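# Stash lit-lamp kits in drawers, return the signalled one

## Task

Some or all of the kits on the tray have a lit lamp beside them, each lamp a different colour. Place every kit with a lit lamp into a drawer that was empty at the outset, with no two kits sharing a drawer, and close all drawers completely; kits without a lit lamp stay on the tray. After a short delay the signal tower shows one of the lamp colours: move the kit whose lamp had that colour, and no other, back onto the tray, then close all drawers completely again. Everything must stay in place without the robot holding it, and at the end the grippers must be open and the arms pulled away.

## Robot and tools

Robot: two arms, left_arm and right_arm, each with 7 joints and a parallel gripper. These are only names; left_arm sits on the +y side. Positions are reported in a single world frame with its origin on the table surface midway between the arms, +x pointing out across the table, +z up. Units are metres for positions and radians for joints.

execute_actions takes "actions": a list with at most one item. An empty list only reports the state. An item with "rows" (1 to 15 rows) and optional "steps" (1 to 15, default 15) is a motion; each control step lasts 1/30 s and uses the next row, and the final row is reused if steps outnumber rows. An item with only "steps" (up to 300) is a wait that returns once that many steps have elapsed since the previous result; the simulation keeps running while you compose a reply, and that time counts toward the wait. Optional "pictures" (true/false) controls whether camera images are returned. A refused call moves nothing.

Each row is one flat list of 20 numbers covering both arms, even if one arm should stay put: left_arm first (7 joint targets, then gripper position, force_limit, speed), then right_arm in the same 10-number layout. Joint numbers are absolute target angles in radians, in the order printed by the Joint positions line: waist [-2.744, 2.744], shoulder [-1.784, 1.784], upper arm roll [-2.901, 2.901], elbow [-3.042, -0.152], forearm roll [-2.807, 2.807], wrist pitch [0.544, 4.517], wrist roll [-3.016, 3.016]. True ends may differ by up to 0.018 rad. A target more than 0.018 rad beyond a stated end, and further out than the current angle, gets the call refused; a target beyond the real end is clipped to it and the result may say "joint sent to its limit" (possibly about an earlier motion still running). Absence of that line does not prove more travel exists. Each step, a joint's target is kept within a fixed distance of its measured angle: 0.248 rad for waist, shoulder, upper arm roll and elbow, 0.677 for forearm roll, 0.715 for wrist pitch, 1.54 for wrist roll; and if the targets would put the hand over 70 mm from where it is, all joints are pulled back proportionally. So big moves need several calls.

Gripper numbers are scaled to [-1, 1]. position is an absolute opening: +1 fully open (140 mm), about -0.8 pads touching, -1 closes until blocked. force_limit sets squeeze: roughly 14 N at -1, 60 N at 0, 107 N at +1 (for parts up to 40 mm wide). speed sets finger speed: roughly 30 mm/s at -1, 140 at 0, 250 at +1. To keep a gripper unchanged, resend its previous three numbers, since 0 is itself a command. To tighten a grip, raise force_limit and switch position between -1 and -0.98.

Result lines: the state line gives each arm's end_effector_position (metres, world frame) and end_effector_quat_wxyz; that point lies between the closed pads, fingertips extend about 33 mm past it when closed and 9 mm when open, and fingers point along the gripper's +z and close along its y. Reported hand positions can be off, more when reaching far. Closing pushes fingertips about 24 mm further out, so leave clearance above surfaces. object_status: 0 moving, 1 blocked while opening, 2 blocked while closing (a grip; check for this after closing), 3 reached target or pads met (thin items may still be held). position_measured is in counts, 3 fully open to 230 pads together, not linear. Joint positions and Joint velocities list one block per arm (rad, rad/s). Joint torques are total drive outputs; External joint torques estimate outside load, including friction and held weight, or say "no reading". "joint command not followed" means the clearance check altered joint targets; HELD marks steps where a row was partly or fully not sent. After your last row, arms keep heading to it until motion settles or a step is HELD; fingers still in motion finish.

Faults: a joint torque reaching its load limit (waist 35, shoulder 35, upper arm roll 32, elbow 30, forearm roll 12, wrist pitch 12, wrist roll 12 N m) or an outside force of 40 N on an arm, its tool or its load (weight included) halts that arm for 10 s and cancels the rest of the call. Holding loads heats motors; after a MOTOR HOT warning, an OVER-TEMPERATURE FAULT brakes the arm until it cools. Avoid arm-to-arm contact, hard pushes, slams, drops and slips, and never let anything leave the table. Parts in hand may be tugged and loose items nudged occasionally.

zoom_image takes "camera" (cam_head_left, cam_head_right, cam_left_wrist, cam_right_wrist) and "region" [x0, y0, x1, y1] in that camera's pixels, top-left origin, at most 504 by 504; it magnifies the latest image. Head cameras are 896x504 pinhole, wrist cameras 616x616 fisheye; calibration matrices map world to camera and may be slightly off.

finished_scene takes "scene", the current scene's number, ends it irreversibly and reports success. Call it only after the drawers are shut, the right kit is back, grippers are open and arms are clear.

Each tool is called as name(argument=value, ...) on one line, values as JSON.

## Session

execute_actions(actions=[])

Scene clock: 0.00 s of 15600.00 s.
left_arm: end_effector_position=(+0.4309, +0.6673, +0.3597) position_measured=3 object_status=3 end_effector_quat_wxyz=(+0.092, +0.914, -0.355, -0.172) | right_arm: end_effector_position=(+0.5271, -0.0817, +0.2502) position_measured=3 object_status=3 end_effector_quat_wxyz=(-0.390, +0.815, -0.409, +0.127)
Joint positions: left_arm=[ 0.48   0.203 -0.008 -1.428  0.146  1.266 -0.326] | right_arm=[ 0.733  0.017 -0.05  -2.264  1.415  2.995 -1.392]
Joint velocities: left_arm=[ 0.    -0.    -0.001 -0.001  0.002 -0.    -0.   ] | right_arm=[ 0.     0.     0.001  0.001 -0.    -0.001 -0.001]
Joint torques (N m, as the joint torque sensors report them, + toward a larger angle): no reading
External joint torques (N m, as the arm's controller estimates them; a push from outside toward a larger angle lowers the number): no reading

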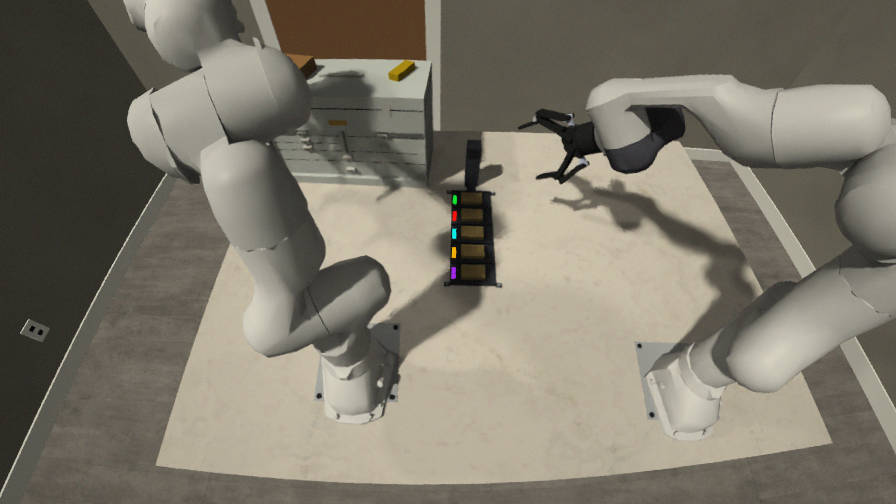

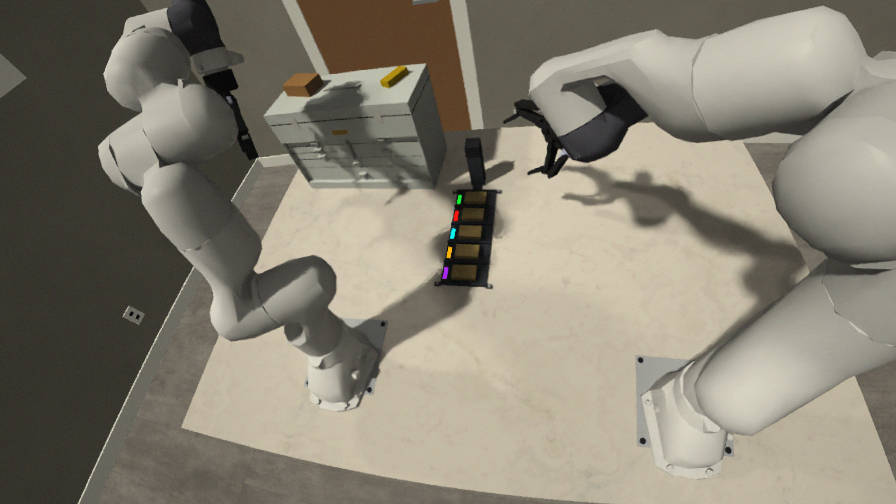

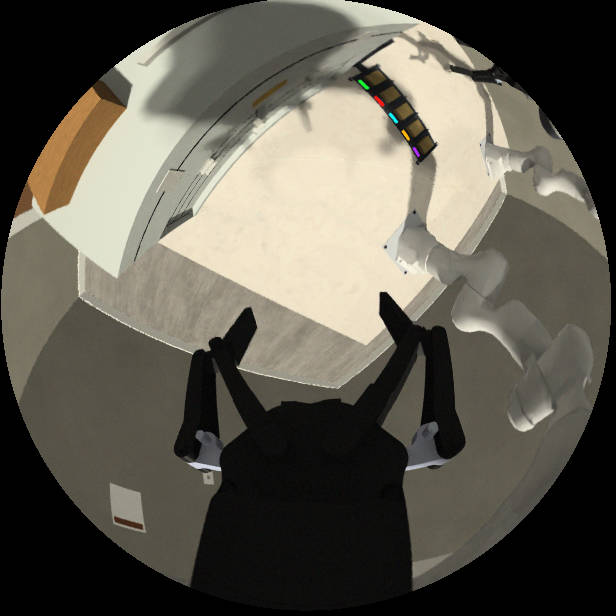

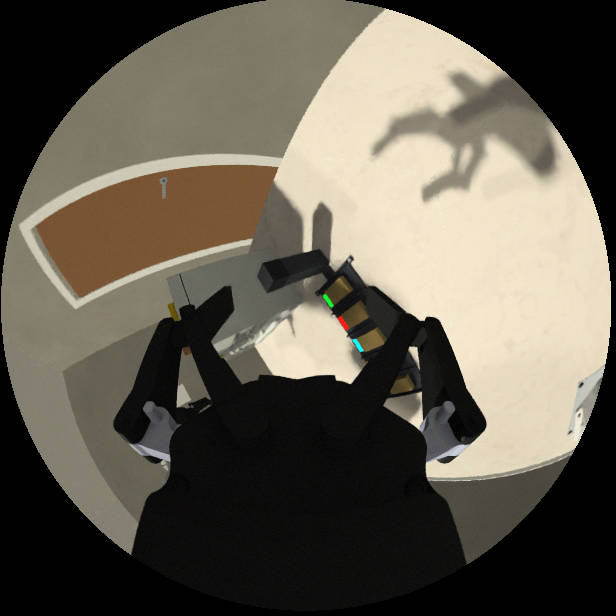

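zoom_image(camera="cam_head_right", region=[250, 50, 520, 300])

execute_actions(actions=[{"rows":[[0.9,-0.3,0,-2.2,0,1.9,0.785,1,0,0,-0.6,-0.3,0,-2.2,0,1.9,0.785,1,0,0]],"steps":15}], pictures=false)

execute_actions(actions=[{"steps":90}])

Region (250, 50, 520, 300) of cam_head_right's 896x504 image, scaled by 1.867, with more detail than that image has; it fills the top 467 rows of this view, and the rest is white.

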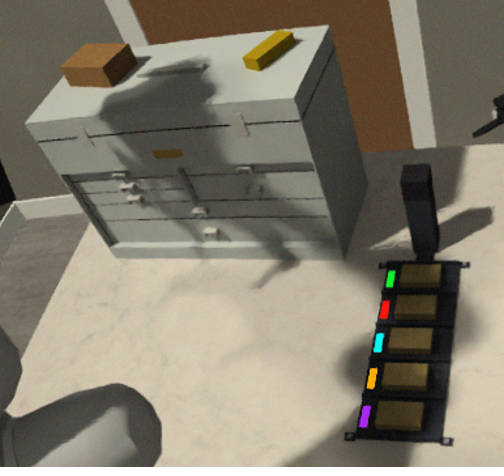

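Scene clock: 18.27 s of 15600.00 s.
left_arm: end_effector_position=(+0.2798, +0.7536, +0.3027) position_measured=3 object_status=3 end_effector_quat_wxyz=(+0.022, +0.852, -0.523, -0.006) | right_arm: end_effector_position=(+0.5041, -0.2552, +0.3537) position_measured=3 object_status=3 end_effector_quat_wxyz=(-0.268, +0.793, -0.546, +0.023)
Joint positions: left_arm=[ 0.9   -0.293  0.011 -2.164  0.011  1.825  0.452] | right_arm=[ 0.263 -0.268 -0.008 -2.202  0.471  2.304 -0.448]
Joint velocities: left_arm=[ 0.     0.061 -0.071 -0.617 -0.073  0.375  1.078] | right_arm=[-0.71  -0.1   -0.006  0.002 -1.052 -0.675  1.222]
Joint torques (N m, as the joint torque sensors report them, + toward a larger angle): left_arm=[ -0.04 -29.23  -4.71  31.65   0.27   4.44   0.79] | right_arm=[  1.99 -24.48  -0.17  26.03  -0.37   2.01   0.61]
External joint torques (N m, as the arm's controller estimates them; a push from outside toward a larger angle lowers the number): left_arm=[ 1.51  1.27 -2.62 -1.61 -0.55  0.83  0.8 ] | right_arm=[-0.73 -1.91 -0.94  1.16 -1.36 -0.8   0.65]
Steps of this call (steps 1 to 90: nothing new was sent; then 14.77 s passed at rest; steps 91 to 105: all 15 steps of this action). Readings (joint positions | what the end effector reports):
91: left_arm=[0.499 0.180 -0.018 -1.466 0.129 1.315 -0.276] | right_arm=[0.708 0.006 -0.039 -2.266 1.357 2.945 -1.330] | left_arm position_measured=3 object_status=3 | right_arm position_measured=3 object_status=3
92: left_arm=[0.527 0.149 -0.022 -1.507 0.113 1.365 -0.224] | right_arm=[0.676 -0.018 -0.030 -2.262 1.284 2.884 -1.257] | left_arm position_measured=3 object_status=3 | right_arm position_measured=3 object_status=3
94: left_arm=[0.598 0.076 -0.021 -1.589 0.087 1.456 -0.123] | right_arm=[0.598 -0.089 -0.017 -2.247 1.116 2.749 -1.091] | left_arm position_measured=3 object_status=3 | right_arm position_measured=3 object_status=3
98: left_arm=[0.767 -0.104 -0.010 -1.780 0.049 1.619 0.081] | right_arm=[0.447 -0.212 -0.012 -2.213 0.811 2.514 -0.787] | left_arm position_measured=3 object_status=3 | right_arm position_measured=3 object_status=3
105: the state above

Scene clock: 21.27 s of 15600.00 s.
left_arm: end_effector_position=(+0.2910, +0.7580, +0.2941) position_measured=3 object_status=3 end_effector_quat_wxyz=(+0.002, +0.754, -0.657, -0.001) | right_arm: end_effector_position=(+0.2980, -0.7268, +0.2936) position_measured=3 object_status=3 end_effector_quat_wxyz=(+0.002, -0.053, +0.999, +0.001)
Joint positions: left_arm=[ 0.9   -0.298  0.003 -2.199  0.003  1.896  0.778] | right_arm=[-0.598 -0.298 -0.002 -2.201  0.004  1.903  0.78 ]
Joint velocities: left_arm=[-0.    -0.001 -0.     0.001 -0.     0.    -0.002] | right_arm=[ 0.001  0.     0.001 -0.    -0.002 -0.001  0.001]
Joint torques (N m, as the joint torque sensors report them, + toward a larger angle): left_arm=[ -0.21 -23.41  -1.57  22.75   0.18   3.23   0.4 ] | right_arm=[ -1.1  -23.7   -0.42  25.58  -0.32   1.75   0.45]
External joint torques (N m, as the arm's controller estimates them; a push from outside toward a larger angle lowers the number): left_arm=[-0.17 -1.58 -1.23 -1.72 -0.57  0.77  0.4 ] | right_arm=[-1.18 -2.07 -0.26  1.23 -1.08 -0.7   0.45]
Steps of this call (steps 1 to 75: the robot went on to your last target; steps 76 to 90: nothing new was sent). Readings (joint positions | what the end effector reports):
1: left_arm=[0.900 -0.292 0.009 -2.180 0.009 1.836 0.486] | right_arm=[0.237 -0.272 -0.007 -2.202 0.434 2.281 -0.406] | left_arm position_measured=3 object_status=3 | right_arm position_measured=3 object_status=3
2: left_arm=[0.900 -0.292 0.006 -2.189 0.007 1.846 0.516] | right_arm=[0.212 -0.274 -0.006 -2.202 0.401 2.259 -0.365] | left_arm position_measured=3 object_status=3 | right_arm position_measured=3 object_status=3
4: left_arm=[0.900 -0.293 0.004 -2.197 0.005 1.862 0.568] | right_arm=[0.159 -0.279 -0.005 -2.202 0.339 2.217 -0.286] | left_arm position_measured=3 object_status=3 | right_arm position_measured=3 object_status=3
8: left_arm=[0.900 -0.297 0.003 -2.198 0.004 1.880 0.643] | right_arm=[0.045 -0.285 -0.002 -2.202 0.238 2.144 -0.134] | left_arm position_measured=3 object_status=3 | right_arm position_measured=3 object_status=3
90: the state above
All arms were judged still, so your last target was given up. Only a new action makes them travel on or press farther. Fingers that are still opening or closing keep moving.
camera_calibration (this result's frames):
cam_left_wrist: T_world_to_cam=[[-0.998409, 0.0225899, -0.0516671, 0.296809], [-0.00101452, 0.908907, 0.416998, -0.798228], [0.0563805, 0.416386, -0.907438, 0.125423], [0, 0, 0, 1]] pos_world=[0.288455, 0.666586, 0.462008]
cam_right_wrist: T_world_to_cam=[[-0.103441, 0.994461, 0.0186432, 0.745241], [0.915766, 0.0879068, 0.391975, -0.332767], [0.388165, 0.0576191, -0.919787, 0.372493], [0, 0, 0, 1]] pos_world=[0.237236, -0.733323, 0.459157]

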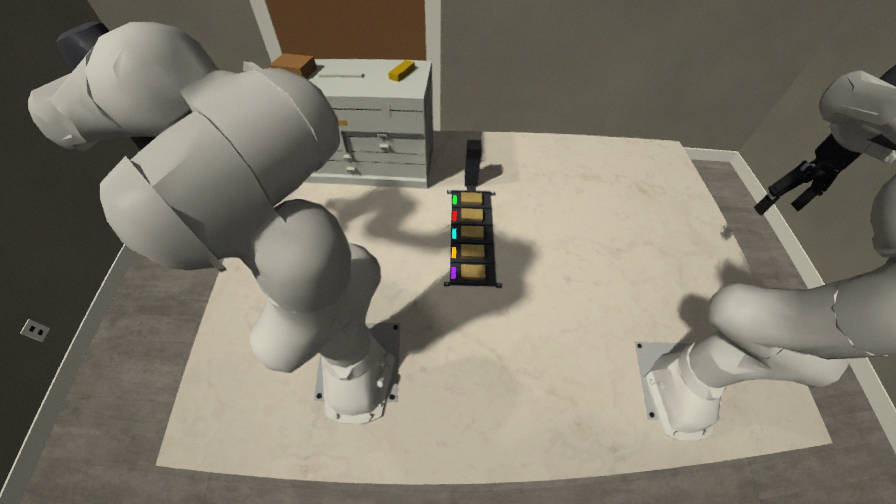

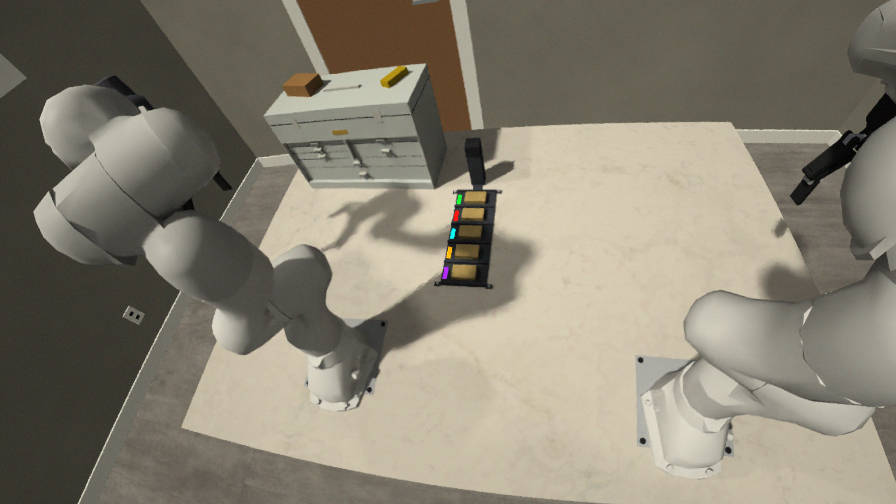

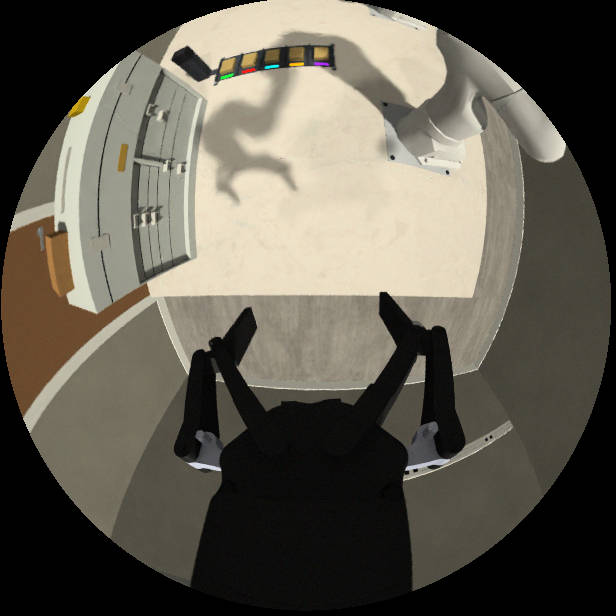

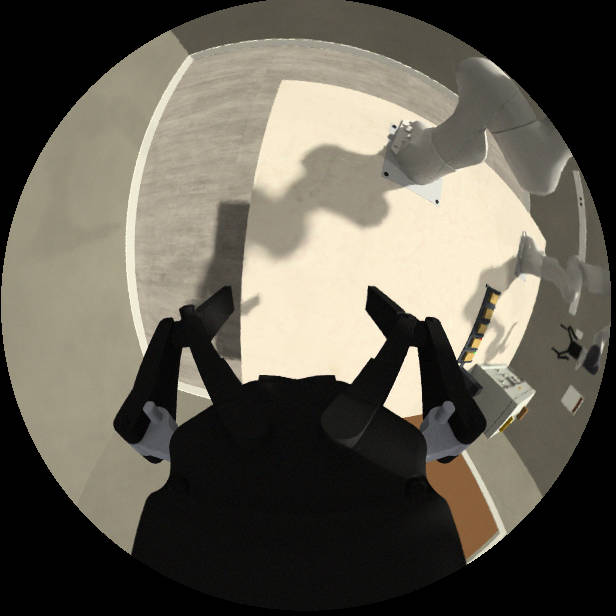

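zoom_image(camera="cam_head_right", region=[260, 100, 460, 200])

zoom_image(camera="cam_left_wrist", region=[40, 30, 340, 320])

Region (260, 100, 460, 200) of cam_head_right's 896x504 image, scaled by 2.520, with more detail than that image has.

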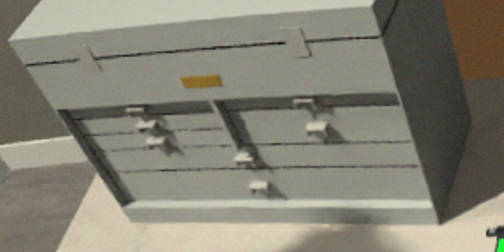

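Region (40, 30, 340, 320) of cam_left_wrist's 616x616 image, scaled by 1.680, with more detail than that image has; it fills the top 487 rows of this view, and the rest is white.

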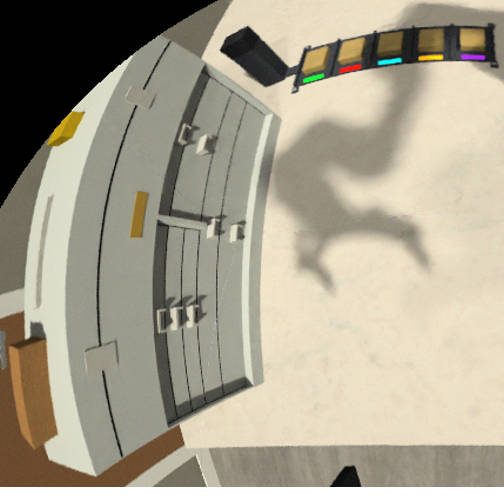

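execute_actions(actions=[{"rows":[[0.142,-0.371,0,-2.971,0,3.171,-1.571,1,0,0,-0.6,-0.3,0,-2.2,0,1.9,0.785,1,0,0]],"steps":15}], pictures=false)

execute_actions(actions=[{"steps":90}])

Scene clock: 141.77 s of 15600.00 s.
left_arm: end_effector_position=(+0.4598, +0.5843, +0.1785) position_measured=3 object_status=3 end_effector_quat_wxyz=(-0.134, +0.887, -0.426, +0.116) | right_arm: end_effector_position=(+0.2980, -0.7268, +0.2936) position_measured=3 object_status=3 end_effector_quat_wxyz=(+0.002, -0.052, +0.999, +0.001)
Joint positions: left_arm=[ 0.389 -0.362  0.004 -2.713  0.003  2.708 -0.272] | right_arm=[-0.598 -0.298 -0.002 -2.201  0.004  1.903  0.78 ]
Joint velocities: left_arm=[-1.226 -0.023 -0.085 -1.223 -0.     1.367 -2.232] | right_arm=[-0.001 -0.002  0.001  0.     0.001 -0.     0.   ]
Joint torques (N m, as the joint torque sensors report them, + toward a larger angle): left_arm=[  2.76 -18.78   3.04  25.34   0.25   4.58  -0.76] | right_arm=[ -0.93 -23.96  -0.19  25.13  -0.3    1.78   0.38]
External joint torques (N m, as the arm's controller estimates them; a push from outside toward a larger angle lowers the number): left_arm=[-2.66 -1.09 -0.37 -1.1  -0.29  1.13 -0.75] | right_arm=[-0.97 -2.2   0.01  0.74 -1.06 -0.67  0.38]
Steps of this call (steps 1 to 90: nothing new was sent; then 117.00 s passed at rest; steps 91 to 105: all 15 steps of this action). Readings (joint positions | what the end effector reports):
91: left_arm=[0.880 -0.308 0.011 -2.223 0.003 1.945 0.718] | right_arm=[-0.598 -0.298 -0.002 -2.201 0.004 1.903 0.780] | left_arm position_measured=3 object_status=3 | right_arm position_measured=3 object_status=3
92: left_arm=[0.852 -0.318 0.013 -2.254 0.003 1.996 0.655] | right_arm=[-0.598 -0.298 -0.002 -2.201 0.004 1.903 0.780] | left_arm position_measured=3 object_status=3 | right_arm position_measured=3 object_status=3
94: left_arm=[0.791 -0.332 0.012 -2.316 0.003 2.099 0.526] | right_arm=[-0.598 -0.298 -0.002 -2.201 0.004 1.903 0.780] | left_arm position_measured=3 object_status=3 | right_arm position_measured=3 object_status=3
98: left_arm=[0.658 -0.348 0.008 -2.448 0.003 2.315 0.257] | right_arm=[-0.598 -0.298 -0.002 -2.201 0.004 1.903 0.780] | left_arm position_measured=3 object_status=3 | right_arm position_measured=3 object_status=3
105: the state above

Scene clock: 144.77 s of 15600.00 s.
left_arm: end_effector_position=(+0.4807, +0.4649, +0.1493) position_measured=3 object_status=3 end_effector_quat_wxyz=(-0.024, +0.958, +0.071, +0.278) | right_arm: end_effector_position=(+0.2980, -0.7268, +0.2937) position_measured=3 object_status=3 end_effector_quat_wxyz=(+0.002, -0.052, +0.999, +0.001)
Joint positions: left_arm=[ 0.145 -0.369 -0.003 -2.97   0.003  3.167 -1.564] | right_arm=[-0.598 -0.298 -0.002 -2.201  0.004  1.903  0.78 ]
Joint velocities: left_arm=[-0.001 -0.     0.001  0.    -0.001 -0.001  0.003] | right_arm=[ 0.001  0.     0.     0.001  0.    -0.001 -0.001]
Joint torques (N m, as the joint torque sensors report them, + toward a larger angle): left_arm=[ -2.29 -15.33   2.11  17.65  -0.12   4.22  -0.27] | right_arm=[ -1.15 -23.99  -0.62  25.43  -0.32   1.75   0.43]
External joint torques (N m, as the arm's controller estimates them; a push from outside toward a larger angle lowers the number): left_arm=[-2.32 -1.18  2.42 -1.69 -0.56  0.82 -0.28] | right_arm=[-1.24 -2.32 -0.46  1.06 -1.08 -0.7   0.43]
Steps of this call (steps 1 to 60: the robot went on to your last target; steps 61 to 90: nothing new was sent). Readings (joint positions | what the end effector reports):
1: left_arm=[0.345 -0.363 0.003 -2.756 0.003 2.754 -0.347] | right_arm=[-0.598 -0.298 -0.002 -2.201 0.004 1.903 0.780] | left_arm position_measured=3 object_status=3 | right_arm position_measured=3 object_status=3
2: left_arm=[0.299 -0.364 0.002 -2.802 0.003 2.805 -0.433] | right_arm=[-0.598 -0.298 -0.002 -2.201 0.004 1.903 0.780] | left_arm position_measured=3 object_status=3 | right_arm position_measured=3 object_status=3
4: left_arm=[0.213 -0.365 -0.002 -2.895 0.003 2.917 -0.646] | right_arm=[-0.598 -0.298 -0.002 -2.201 0.004 1.903 0.780] | left_arm position_measured=3 object_status=3 | right_arm position_measured=3 object_status=3
8: left_arm=[0.154 -0.365 -0.005 -2.963 0.003 3.050 -0.972] | right_arm=[-0.598 -0.298 -0.002 -2.201 0.004 1.903 0.780] | left_arm position_measured=3 object_status=3 | right_arm position_measured=3 object_status=3
90: the state above
All arms were judged still, so your last target was given up. Only a new action makes them travel on or press farther. Fingers that are still opening or closing keep moving.
camera_calibration (this result's frames):
cam_left_wrist: T_world_to_cam=[[0.0429725, -0.989464, -0.138258, 0.468178], [-0.991422, -0.0251362, -0.128257, 0.52053], [0.12343, 0.142583, -0.982057, 0.211576], [0, 0, 0, 1]] pos_world=[0.469831, 0.446162, 0.33927]
cam_right_wrist: T_world_to_cam=[[-0.103153, 0.994492, 0.0185546, 0.745192], [0.915808, 0.0876792, 0.391929, -0.332936], [0.388144, 0.0574212, -0.919808, 0.372414], [0, 0, 0, 1]] pos_world=[0.237224, -0.73328, 0.45921]

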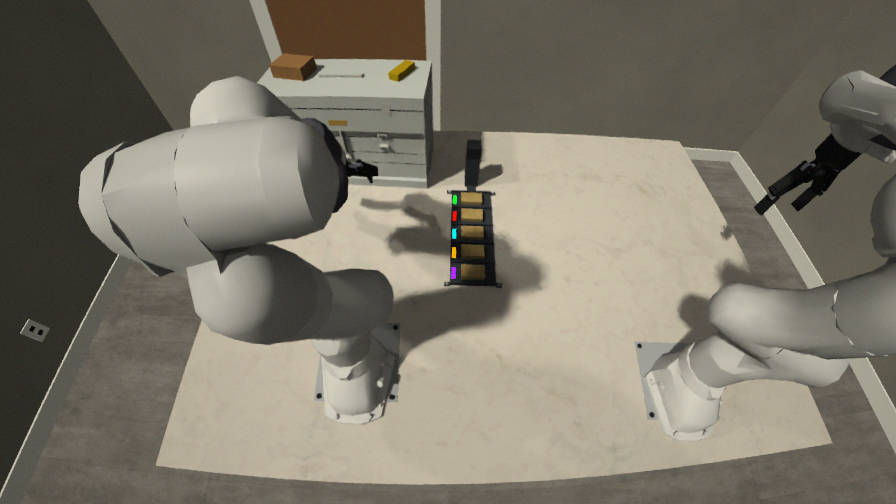

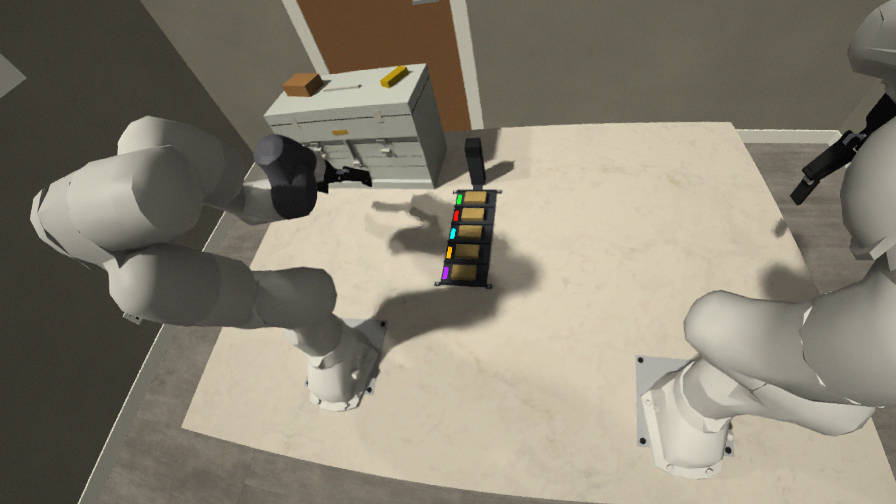

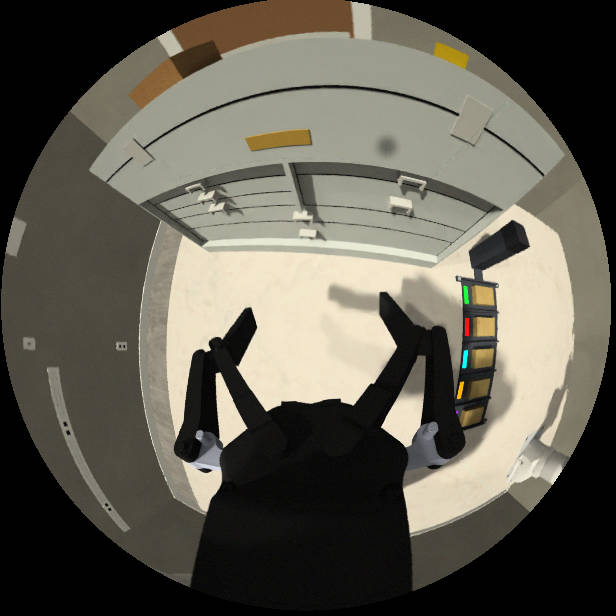

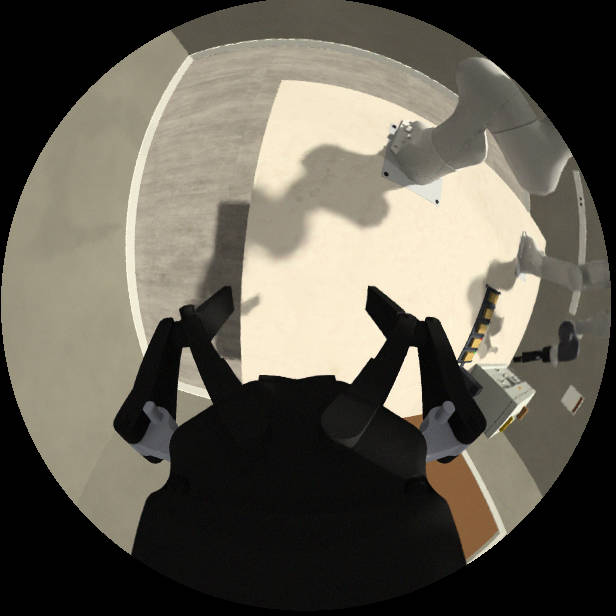

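execute_actions(actions=[{"rows":[[0.142,-0.371,0,-2.971,0,3.171,1.571,1,0,0,-0.6,-0.3,0,-2.2,0,1.9,0.785,1,0,0]],"steps":15}], pictures=false)

execute_actions(actions=[{"steps":75}])

Scene clock: 168.80 s of 15600.00 s.
left_arm: end_effector_position=(+0.4807, +0.4650, +0.1493) position_measured=3 object_status=3 end_effector_quat_wxyz=(+0.260, -0.487, +0.828, -0.102) | right_arm: end_effector_position=(+0.2980, -0.7268, +0.2937) position_measured=3 object_status=3 end_effector_quat_wxyz=(+0.002, -0.052, +0.999, +0.001)
Joint positions: left_arm=[ 0.145 -0.369 -0.002 -2.97   0.002  3.167  0.662] | right_arm=[-0.598 -0.298 -0.002 -2.201  0.004  1.903  0.78 ]
Joint velocities: left_arm=[ 0.     0.001 -0.    -0.002 -0.002  0.     2.989] | right_arm=[ 0.001  0.001  0.001  0.001  0.001 -0.001 -0.   ]
Joint torques (N m, as the joint torque sensors report them, + toward a larger angle): left_arm=[ -1.71 -15.43   1.48  17.3    0.03   4.06   1.05] | right_arm=[ -1.06 -23.86  -0.01  25.28  -0.29   1.79   0.45]
External joint torques (N m, as the arm's controller estimates them; a push from outside toward a larger angle lowers the number): left_arm=[-1.74 -1.36  1.74 -1.94 -0.35  0.72  1.13] | right_arm=[-1.1  -2.17  0.19  0.89 -1.05 -0.67  0.45]
Steps of this call (steps 1 to 90: nothing new was sent; then 20.53 s passed at rest; steps 91 to 105: all 15 steps of this action). Readings (joint positions | what the end effector reports):
91: left_arm=[0.145 -0.369 -0.002 -2.970 0.002 3.167 -1.417] | right_arm=[-0.598 -0.298 -0.002 -2.201 0.004 1.903 0.780] | left_arm position_measured=3 object_status=3 | right_arm position_measured=3 object_status=3
92: left_arm=[0.145 -0.369 -0.002 -2.970 0.002 3.167 -1.259] | right_arm=[-0.598 -0.298 -0.002 -2.201 0.004 1.903 0.780] | left_arm position_measured=3 object_status=3 | right_arm position_measured=3 object_status=3
94: left_arm=[0.145 -0.369 -0.002 -2.970 0.002 3.167 -0.942] | right_arm=[-0.598 -0.298 -0.002 -2.201 0.004 1.903 0.780] | left_arm position_measured=3 object_status=3 | right_arm position_measured=3 object_status=3
98: left_arm=[0.145 -0.369 -0.002 -2.970 0.002 3.167 -0.310] | right_arm=[-0.598 -0.298 -0.002 -2.201 0.004 1.903 0.780] | left_arm position_measured=3 object_status=3 | right_arm position_measured=3 object_status=3
105: the state above

Scene clock: 171.30 s of 15600.00 s.
left_arm: end_effector_position=(+0.4807, +0.4650, +0.1493) position_measured=3 object_status=3 end_effector_quat_wxyz=(+0.279, -0.077, +0.957, +0.022) | right_arm: end_effector_position=(+0.2980, -0.7268, +0.2937) position_measured=3 object_status=3 end_effector_quat_wxyz=(+0.002, -0.052, +0.999, +0.001)
Joint positions: left_arm=[ 0.145 -0.369 -0.002 -2.97   0.002  3.167  1.564] | right_arm=[-0.598 -0.298 -0.002 -2.201  0.004  1.903  0.78 ]
Joint velocities: left_arm=[ 0.    -0.002 -0.     0.     0.     0.001  0.001] | right_arm=[ 0.001  0.001 -0.002 -0.    -0.001 -0.     0.001]
Joint torques (N m, as the joint torque sensors report them, + toward a larger angle): left_arm=[ -1.97 -15.06   1.22  18.51  -0.02   4.12   0.39] | right_arm=[ -0.99 -23.61  -0.72  25.28  -0.27   1.77   0.38]
External joint torques (N m, as the arm's controller estimates them; a push from outside toward a larger angle lowers the number): left_arm=[-1.97 -0.86  1.54 -0.86 -0.44  0.78  0.41] | right_arm=[-0.95 -2.11 -0.41  1.01 -1.02 -0.67  0.38]
Steps of this call (steps 1 to 60: the robot went on to your last target; steps 61 to 75: nothing new was sent). Readings (joint positions | what the end effector reports):
1: left_arm=[0.145 -0.369 -0.002 -2.970 0.002 3.167 0.755] | right_arm=[-0.598 -0.298 -0.002 -2.201 0.004 1.903 0.780] | left_arm position_measured=3 object_status=3 | right_arm position_measured=3 object_status=3
2: left_arm=[0.145 -0.369 -0.002 -2.970 0.002 3.167 0.839] | right_arm=[-0.598 -0.298 -0.002 -2.201 0.004 1.903 0.780] | left_arm position_measured=3 object_status=3 | right_arm position_measured=3 object_status=3
4: left_arm=[0.145 -0.369 -0.002 -2.970 0.002 3.167 0.982] | right_arm=[-0.598 -0.298 -0.002 -2.201 0.004 1.903 0.780] | left_arm position_measured=3 object_status=3 | right_arm position_measured=3 object_status=3
8: left_arm=[0.145 -0.369 -0.002 -2.970 0.002 3.167 1.189] | right_arm=[-0.598 -0.298 -0.002 -2.201 0.004 1.903 0.780] | left_arm position_measured=3 object_status=3 | right_arm position_measured=3 object_status=3
75: the state above
All arms were judged still, so your last target was given up. Only a new action makes them travel on or press farther. Fingers that are still opening or closing keep moving.
camera_calibration (this result's frames):
cam_left_wrist: T_world_to_cam=[[0.00423618, 0.999327, 0.0364284, -0.463956], [0.546474, -0.0328215, 0.836833, -0.359213], [0.837465, 0.0163622, -0.546245, -0.138026], [0, 0, 0, 1]] pos_world=[0.313858, 0.454113, 0.242107]
cam_right_wrist: T_world_to_cam=[[-0.103146, 0.994494, 0.0185094, 0.745203], [0.91581, 0.0876904, 0.391921, -0.332932], [0.38814, 0.057376, -0.919813, 0.372408], [0, 0, 0, 1]] pos_world=[0.23722, -0.733272, 0.459236]

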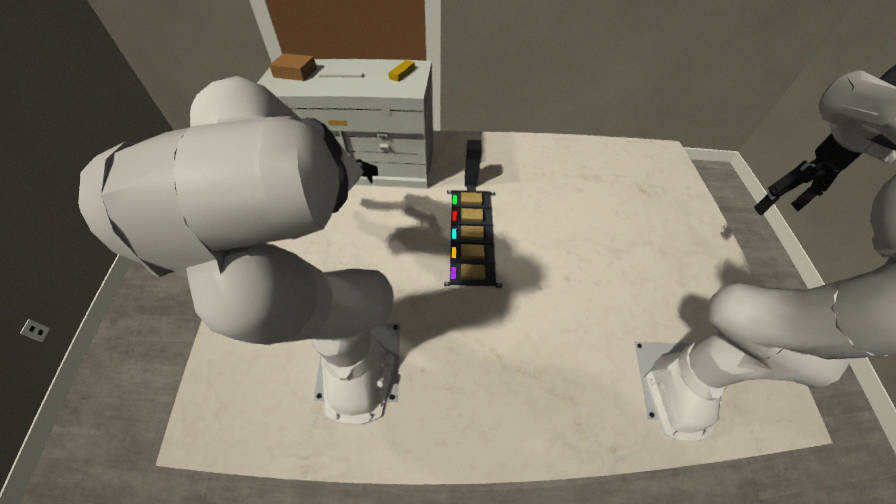

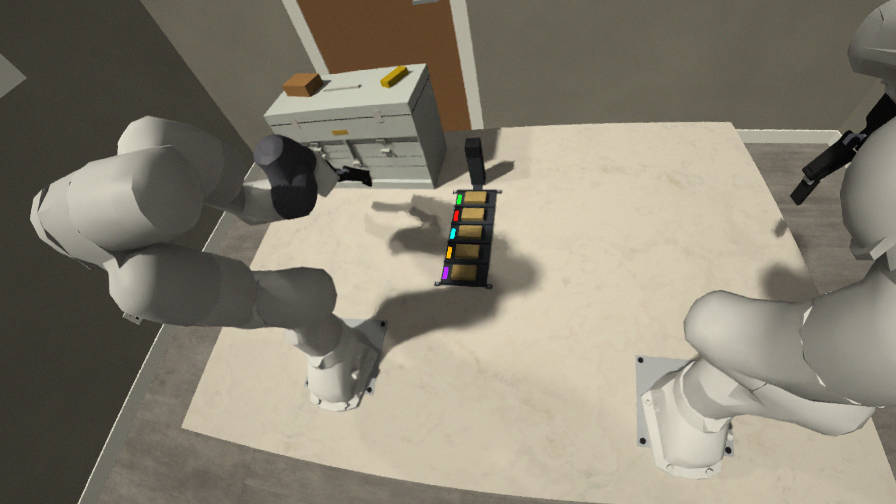

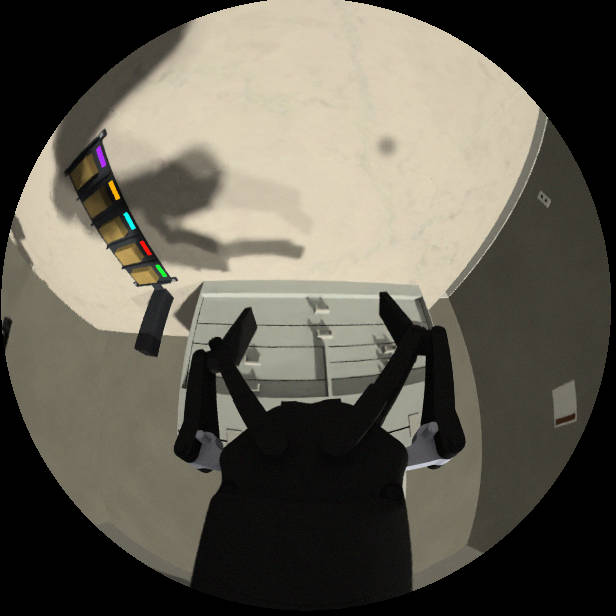

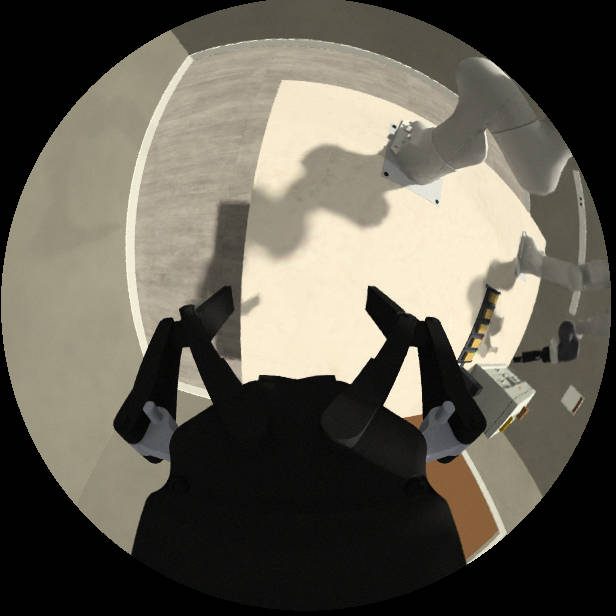

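zoom_image(camera="cam_left_wrist", region=[180, 270, 450, 410])

Region (180, 270, 450, 410) of cam_left_wrist's 616x616 image, scaled by 1.867, with more detail than that image has; it fills the top 261 rows of this view, and the rest is white.

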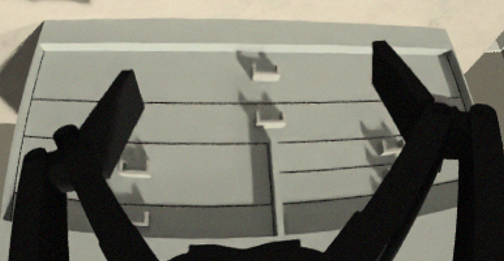

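execute_actions(actions=[{"rows":[[0.453,0.428,0,-2.737,0.54,4.133,1.571,0.25,-0.4,0,-0.6,-0.3,0,-2.2,0,1.9,0.785,1,0,0]],"steps":15}], pictures=false)

execute_actions(actions=[{"steps":75}])

Scene clock: 228.20 s of 15600.00 s.
left_arm: end_effector_position=(+0.5768, +0.5138, +0.1032) position_measured=98 object_status=0 end_effector_quat_wxyz=(+0.435, +0.022, +0.900, +0.009) | right_arm: end_effector_position=(+0.2980, -0.7268, +0.2937) position_measured=3 object_status=3 end_effector_quat_wxyz=(+0.002, -0.052, +0.999, +0.001)
Joint positions: left_arm=[ 0.442  0.317 -0.001 -2.737  0.493  3.965  1.564] | right_arm=[-0.598 -0.298 -0.002 -2.201  0.004  1.903  0.78 ]
Joint velocities: left_arm=[ 0.129  1.712  0.011 -0.076  0.372  0.902  0.001] | right_arm=[-0.001 -0.     0.     0.001 -0.001  0.001  0.   ]
Joint torques (N m, as the joint torque sensors report them, + toward a larger angle): left_arm=[ -0.99 -48.67  -0.58  14.04   0.92   6.58   0.32] | right_arm=[ -0.75 -23.71  -0.27  25.23  -0.3    1.73   0.36]
External joint torques (N m, as the arm's controller estimates them; a push from outside toward a larger angle lowers the number): left_arm=[ 0.56  1.    1.3  -1.73  1.03  1.08  0.35] | right_arm=[-0.69 -2.01  0.05  0.84 -1.05 -0.73  0.36]
Steps of this call (steps 1 to 90: nothing new was sent; then 53.40 s passed at rest; steps 91 to 105: all 15 steps of this action). Readings (joint positions | what the end effector reports):
91: left_arm=[0.160 -0.354 -0.004 -2.959 0.033 3.195 1.564] | right_arm=[-0.598 -0.298 -0.002 -2.201 0.004 1.903 0.780] | left_arm position_measured=3 object_status=0 | right_arm position_measured=3 object_status=3
92: left_arm=[0.181 -0.332 -0.004 -2.939 0.066 3.229 1.564] | right_arm=[-0.598 -0.298 -0.002 -2.201 0.004 1.903 0.780] | left_arm position_measured=10 object_status=0 | right_arm position_measured=3 object_status=3
94: left_arm=[0.226 -0.286 -0.004 -2.901 0.131 3.305 1.564] | right_arm=[-0.598 -0.298 -0.002 -2.201 0.004 1.903 0.780] | left_arm position_measured=25 object_status=0 | right_arm position_measured=3 object_status=3
98: left_arm=[0.323 -0.161 -0.004 -2.826 0.269 3.513 1.564] | right_arm=[-0.598 -0.298 -0.002 -2.201 0.004 1.903 0.780] | left_arm position_measured=55 object_status=0 | right_arm position_measured=3 object_status=3
105: the state above

Scene clock: 230.70 s of 15600.00 s.
left_arm: end_effector_position=(+0.5712, +0.4914, +0.0927) position_measured=98 object_status=3 end_effector_quat_wxyz=(+0.465, +0.027, +0.885, -0.024) | right_arm: end_effector_position=(+0.2980, -0.7268, +0.2937) position_measured=3 object_status=3 end_effector_quat_wxyz=(+0.002, -0.052, +0.999, +0.001)
Joint positions: left_arm=[ 0.45   0.426 -0.001 -2.738  0.537  4.129  1.564] | right_arm=[-0.598 -0.298 -0.002 -2.201  0.004  1.903  0.78 ]
Joint velocities: left_arm=[-0.     0.    -0.    -0.     0.001  0.001  0.001] | right_arm=[-0.001 -0.    -0.     0.002 -0.    -0.     0.   ]
Joint torques (N m, as the joint torque sensors report them, + toward a larger angle): left_arm=[  1.02 -28.41   0.19   8.85   0.91   4.1    0.46] | right_arm=[ -1.18 -24.01  -0.25  25.33  -0.24   1.75   0.39]
External joint torques (N m, as the arm's controller estimates them; a push from outside toward a larger angle lowers the number): left_arm=[1.09 1.55 0.63 0.19 0.87 0.74 0.48] | right_arm=[-1.11 -2.23  0.08  0.85 -0.99 -0.72  0.39]
Steps of this call (steps 1 to 30: the robot went on to your last target; steps 31 to 75: nothing new was sent). Readings (joint positions | what the end effector reports):
1: left_arm=[0.446 0.364 -0.001 -2.741 0.504 3.991 1.564] | right_arm=[-0.598 -0.298 -0.002 -2.201 0.004 1.903 0.780] | left_arm position_measured=98 object_status=0 | right_arm position_measured=3 object_status=3
2: left_arm=[0.447 0.394 -0.001 -2.744 0.512 4.014 1.564] | right_arm=[-0.598 -0.298 -0.002 -2.201 0.004 1.903 0.780] | left_arm position_measured=98 object_status=0 | right_arm position_measured=3 object_status=3
4: left_arm=[0.448 0.420 -0.001 -2.745 0.523 4.049 1.564] | right_arm=[-0.598 -0.298 -0.002 -2.201 0.004 1.903 0.780] | left_arm position_measured=98 object_status=0 | right_arm position_measured=3 object_status=3
8: left_arm=[0.450 0.426 -0.001 -2.740 0.533 4.092 1.564] | right_arm=[-0.598 -0.298 -0.002 -2.201 0.004 1.903 0.780] | left_arm position_measured=98 object_status=3 | right_arm position_measured=3 object_status=3
75: the state above
All arms were judged still, so your last target was given up. Only a new action makes them travel on or press farther. Fingers that are still opening or closing keep moving.
camera_calibration (this result's frames):
cam_left_wrist: T_world_to_cam=[[0.204699, 0.975361, 0.0822732, -0.595613], [0.157257, -0.115731, 0.980753, -0.110792], [0.96611, -0.187821, -0.177072, -0.252508], [0, 0, 0, 1]] pos_world=[0.383295, 0.52069, 0.11295]
cam_right_wrist: T_world_to_cam=[[-0.103143, 0.994495, 0.0184758, 0.745214], [0.91581, 0.0877008, 0.391919, -0.332928], [0.388141, 0.0573438, -0.919814, 0.372402], [0, 0, 0, 1]] pos_world=[0.237218, -0.733269, 0.459254]

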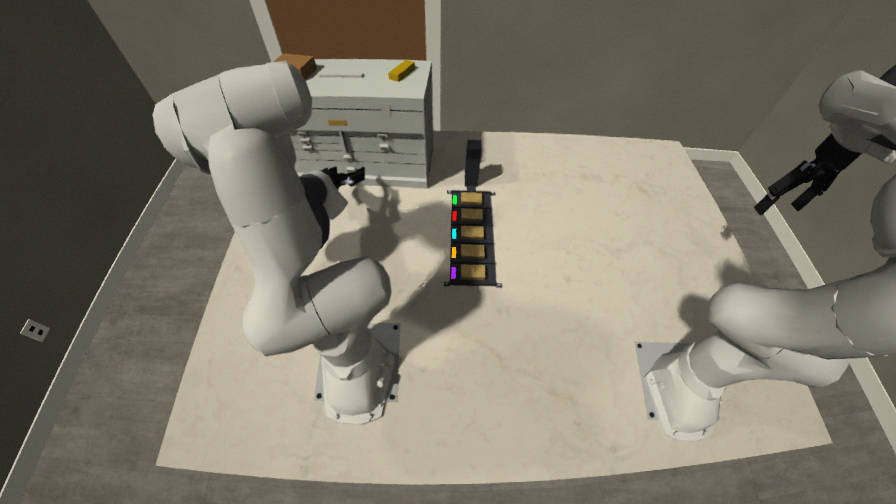

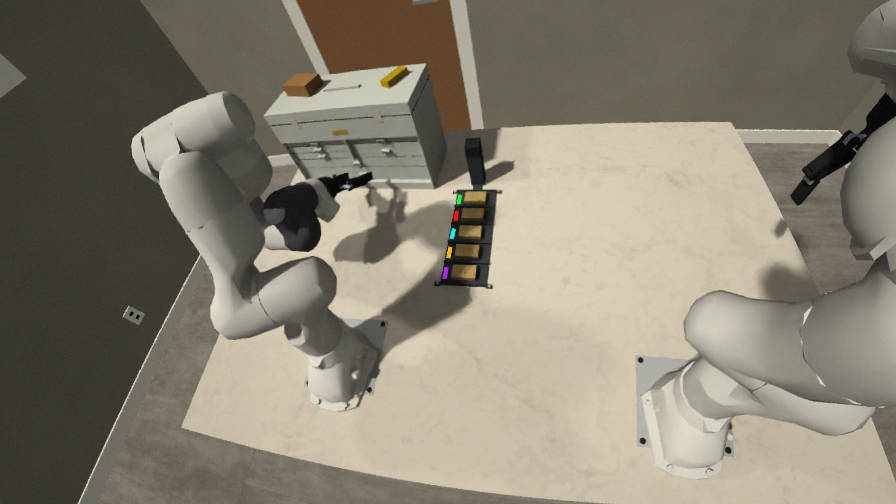

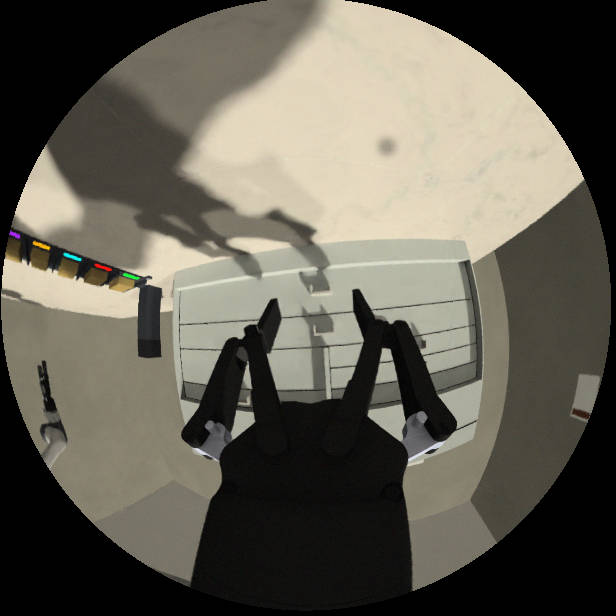

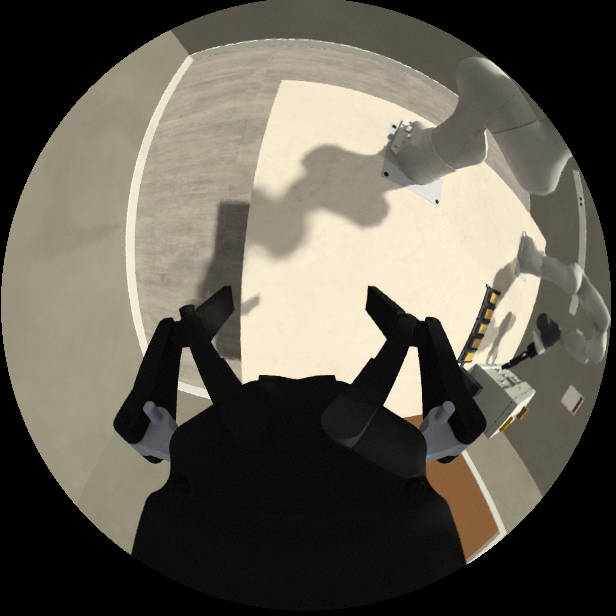

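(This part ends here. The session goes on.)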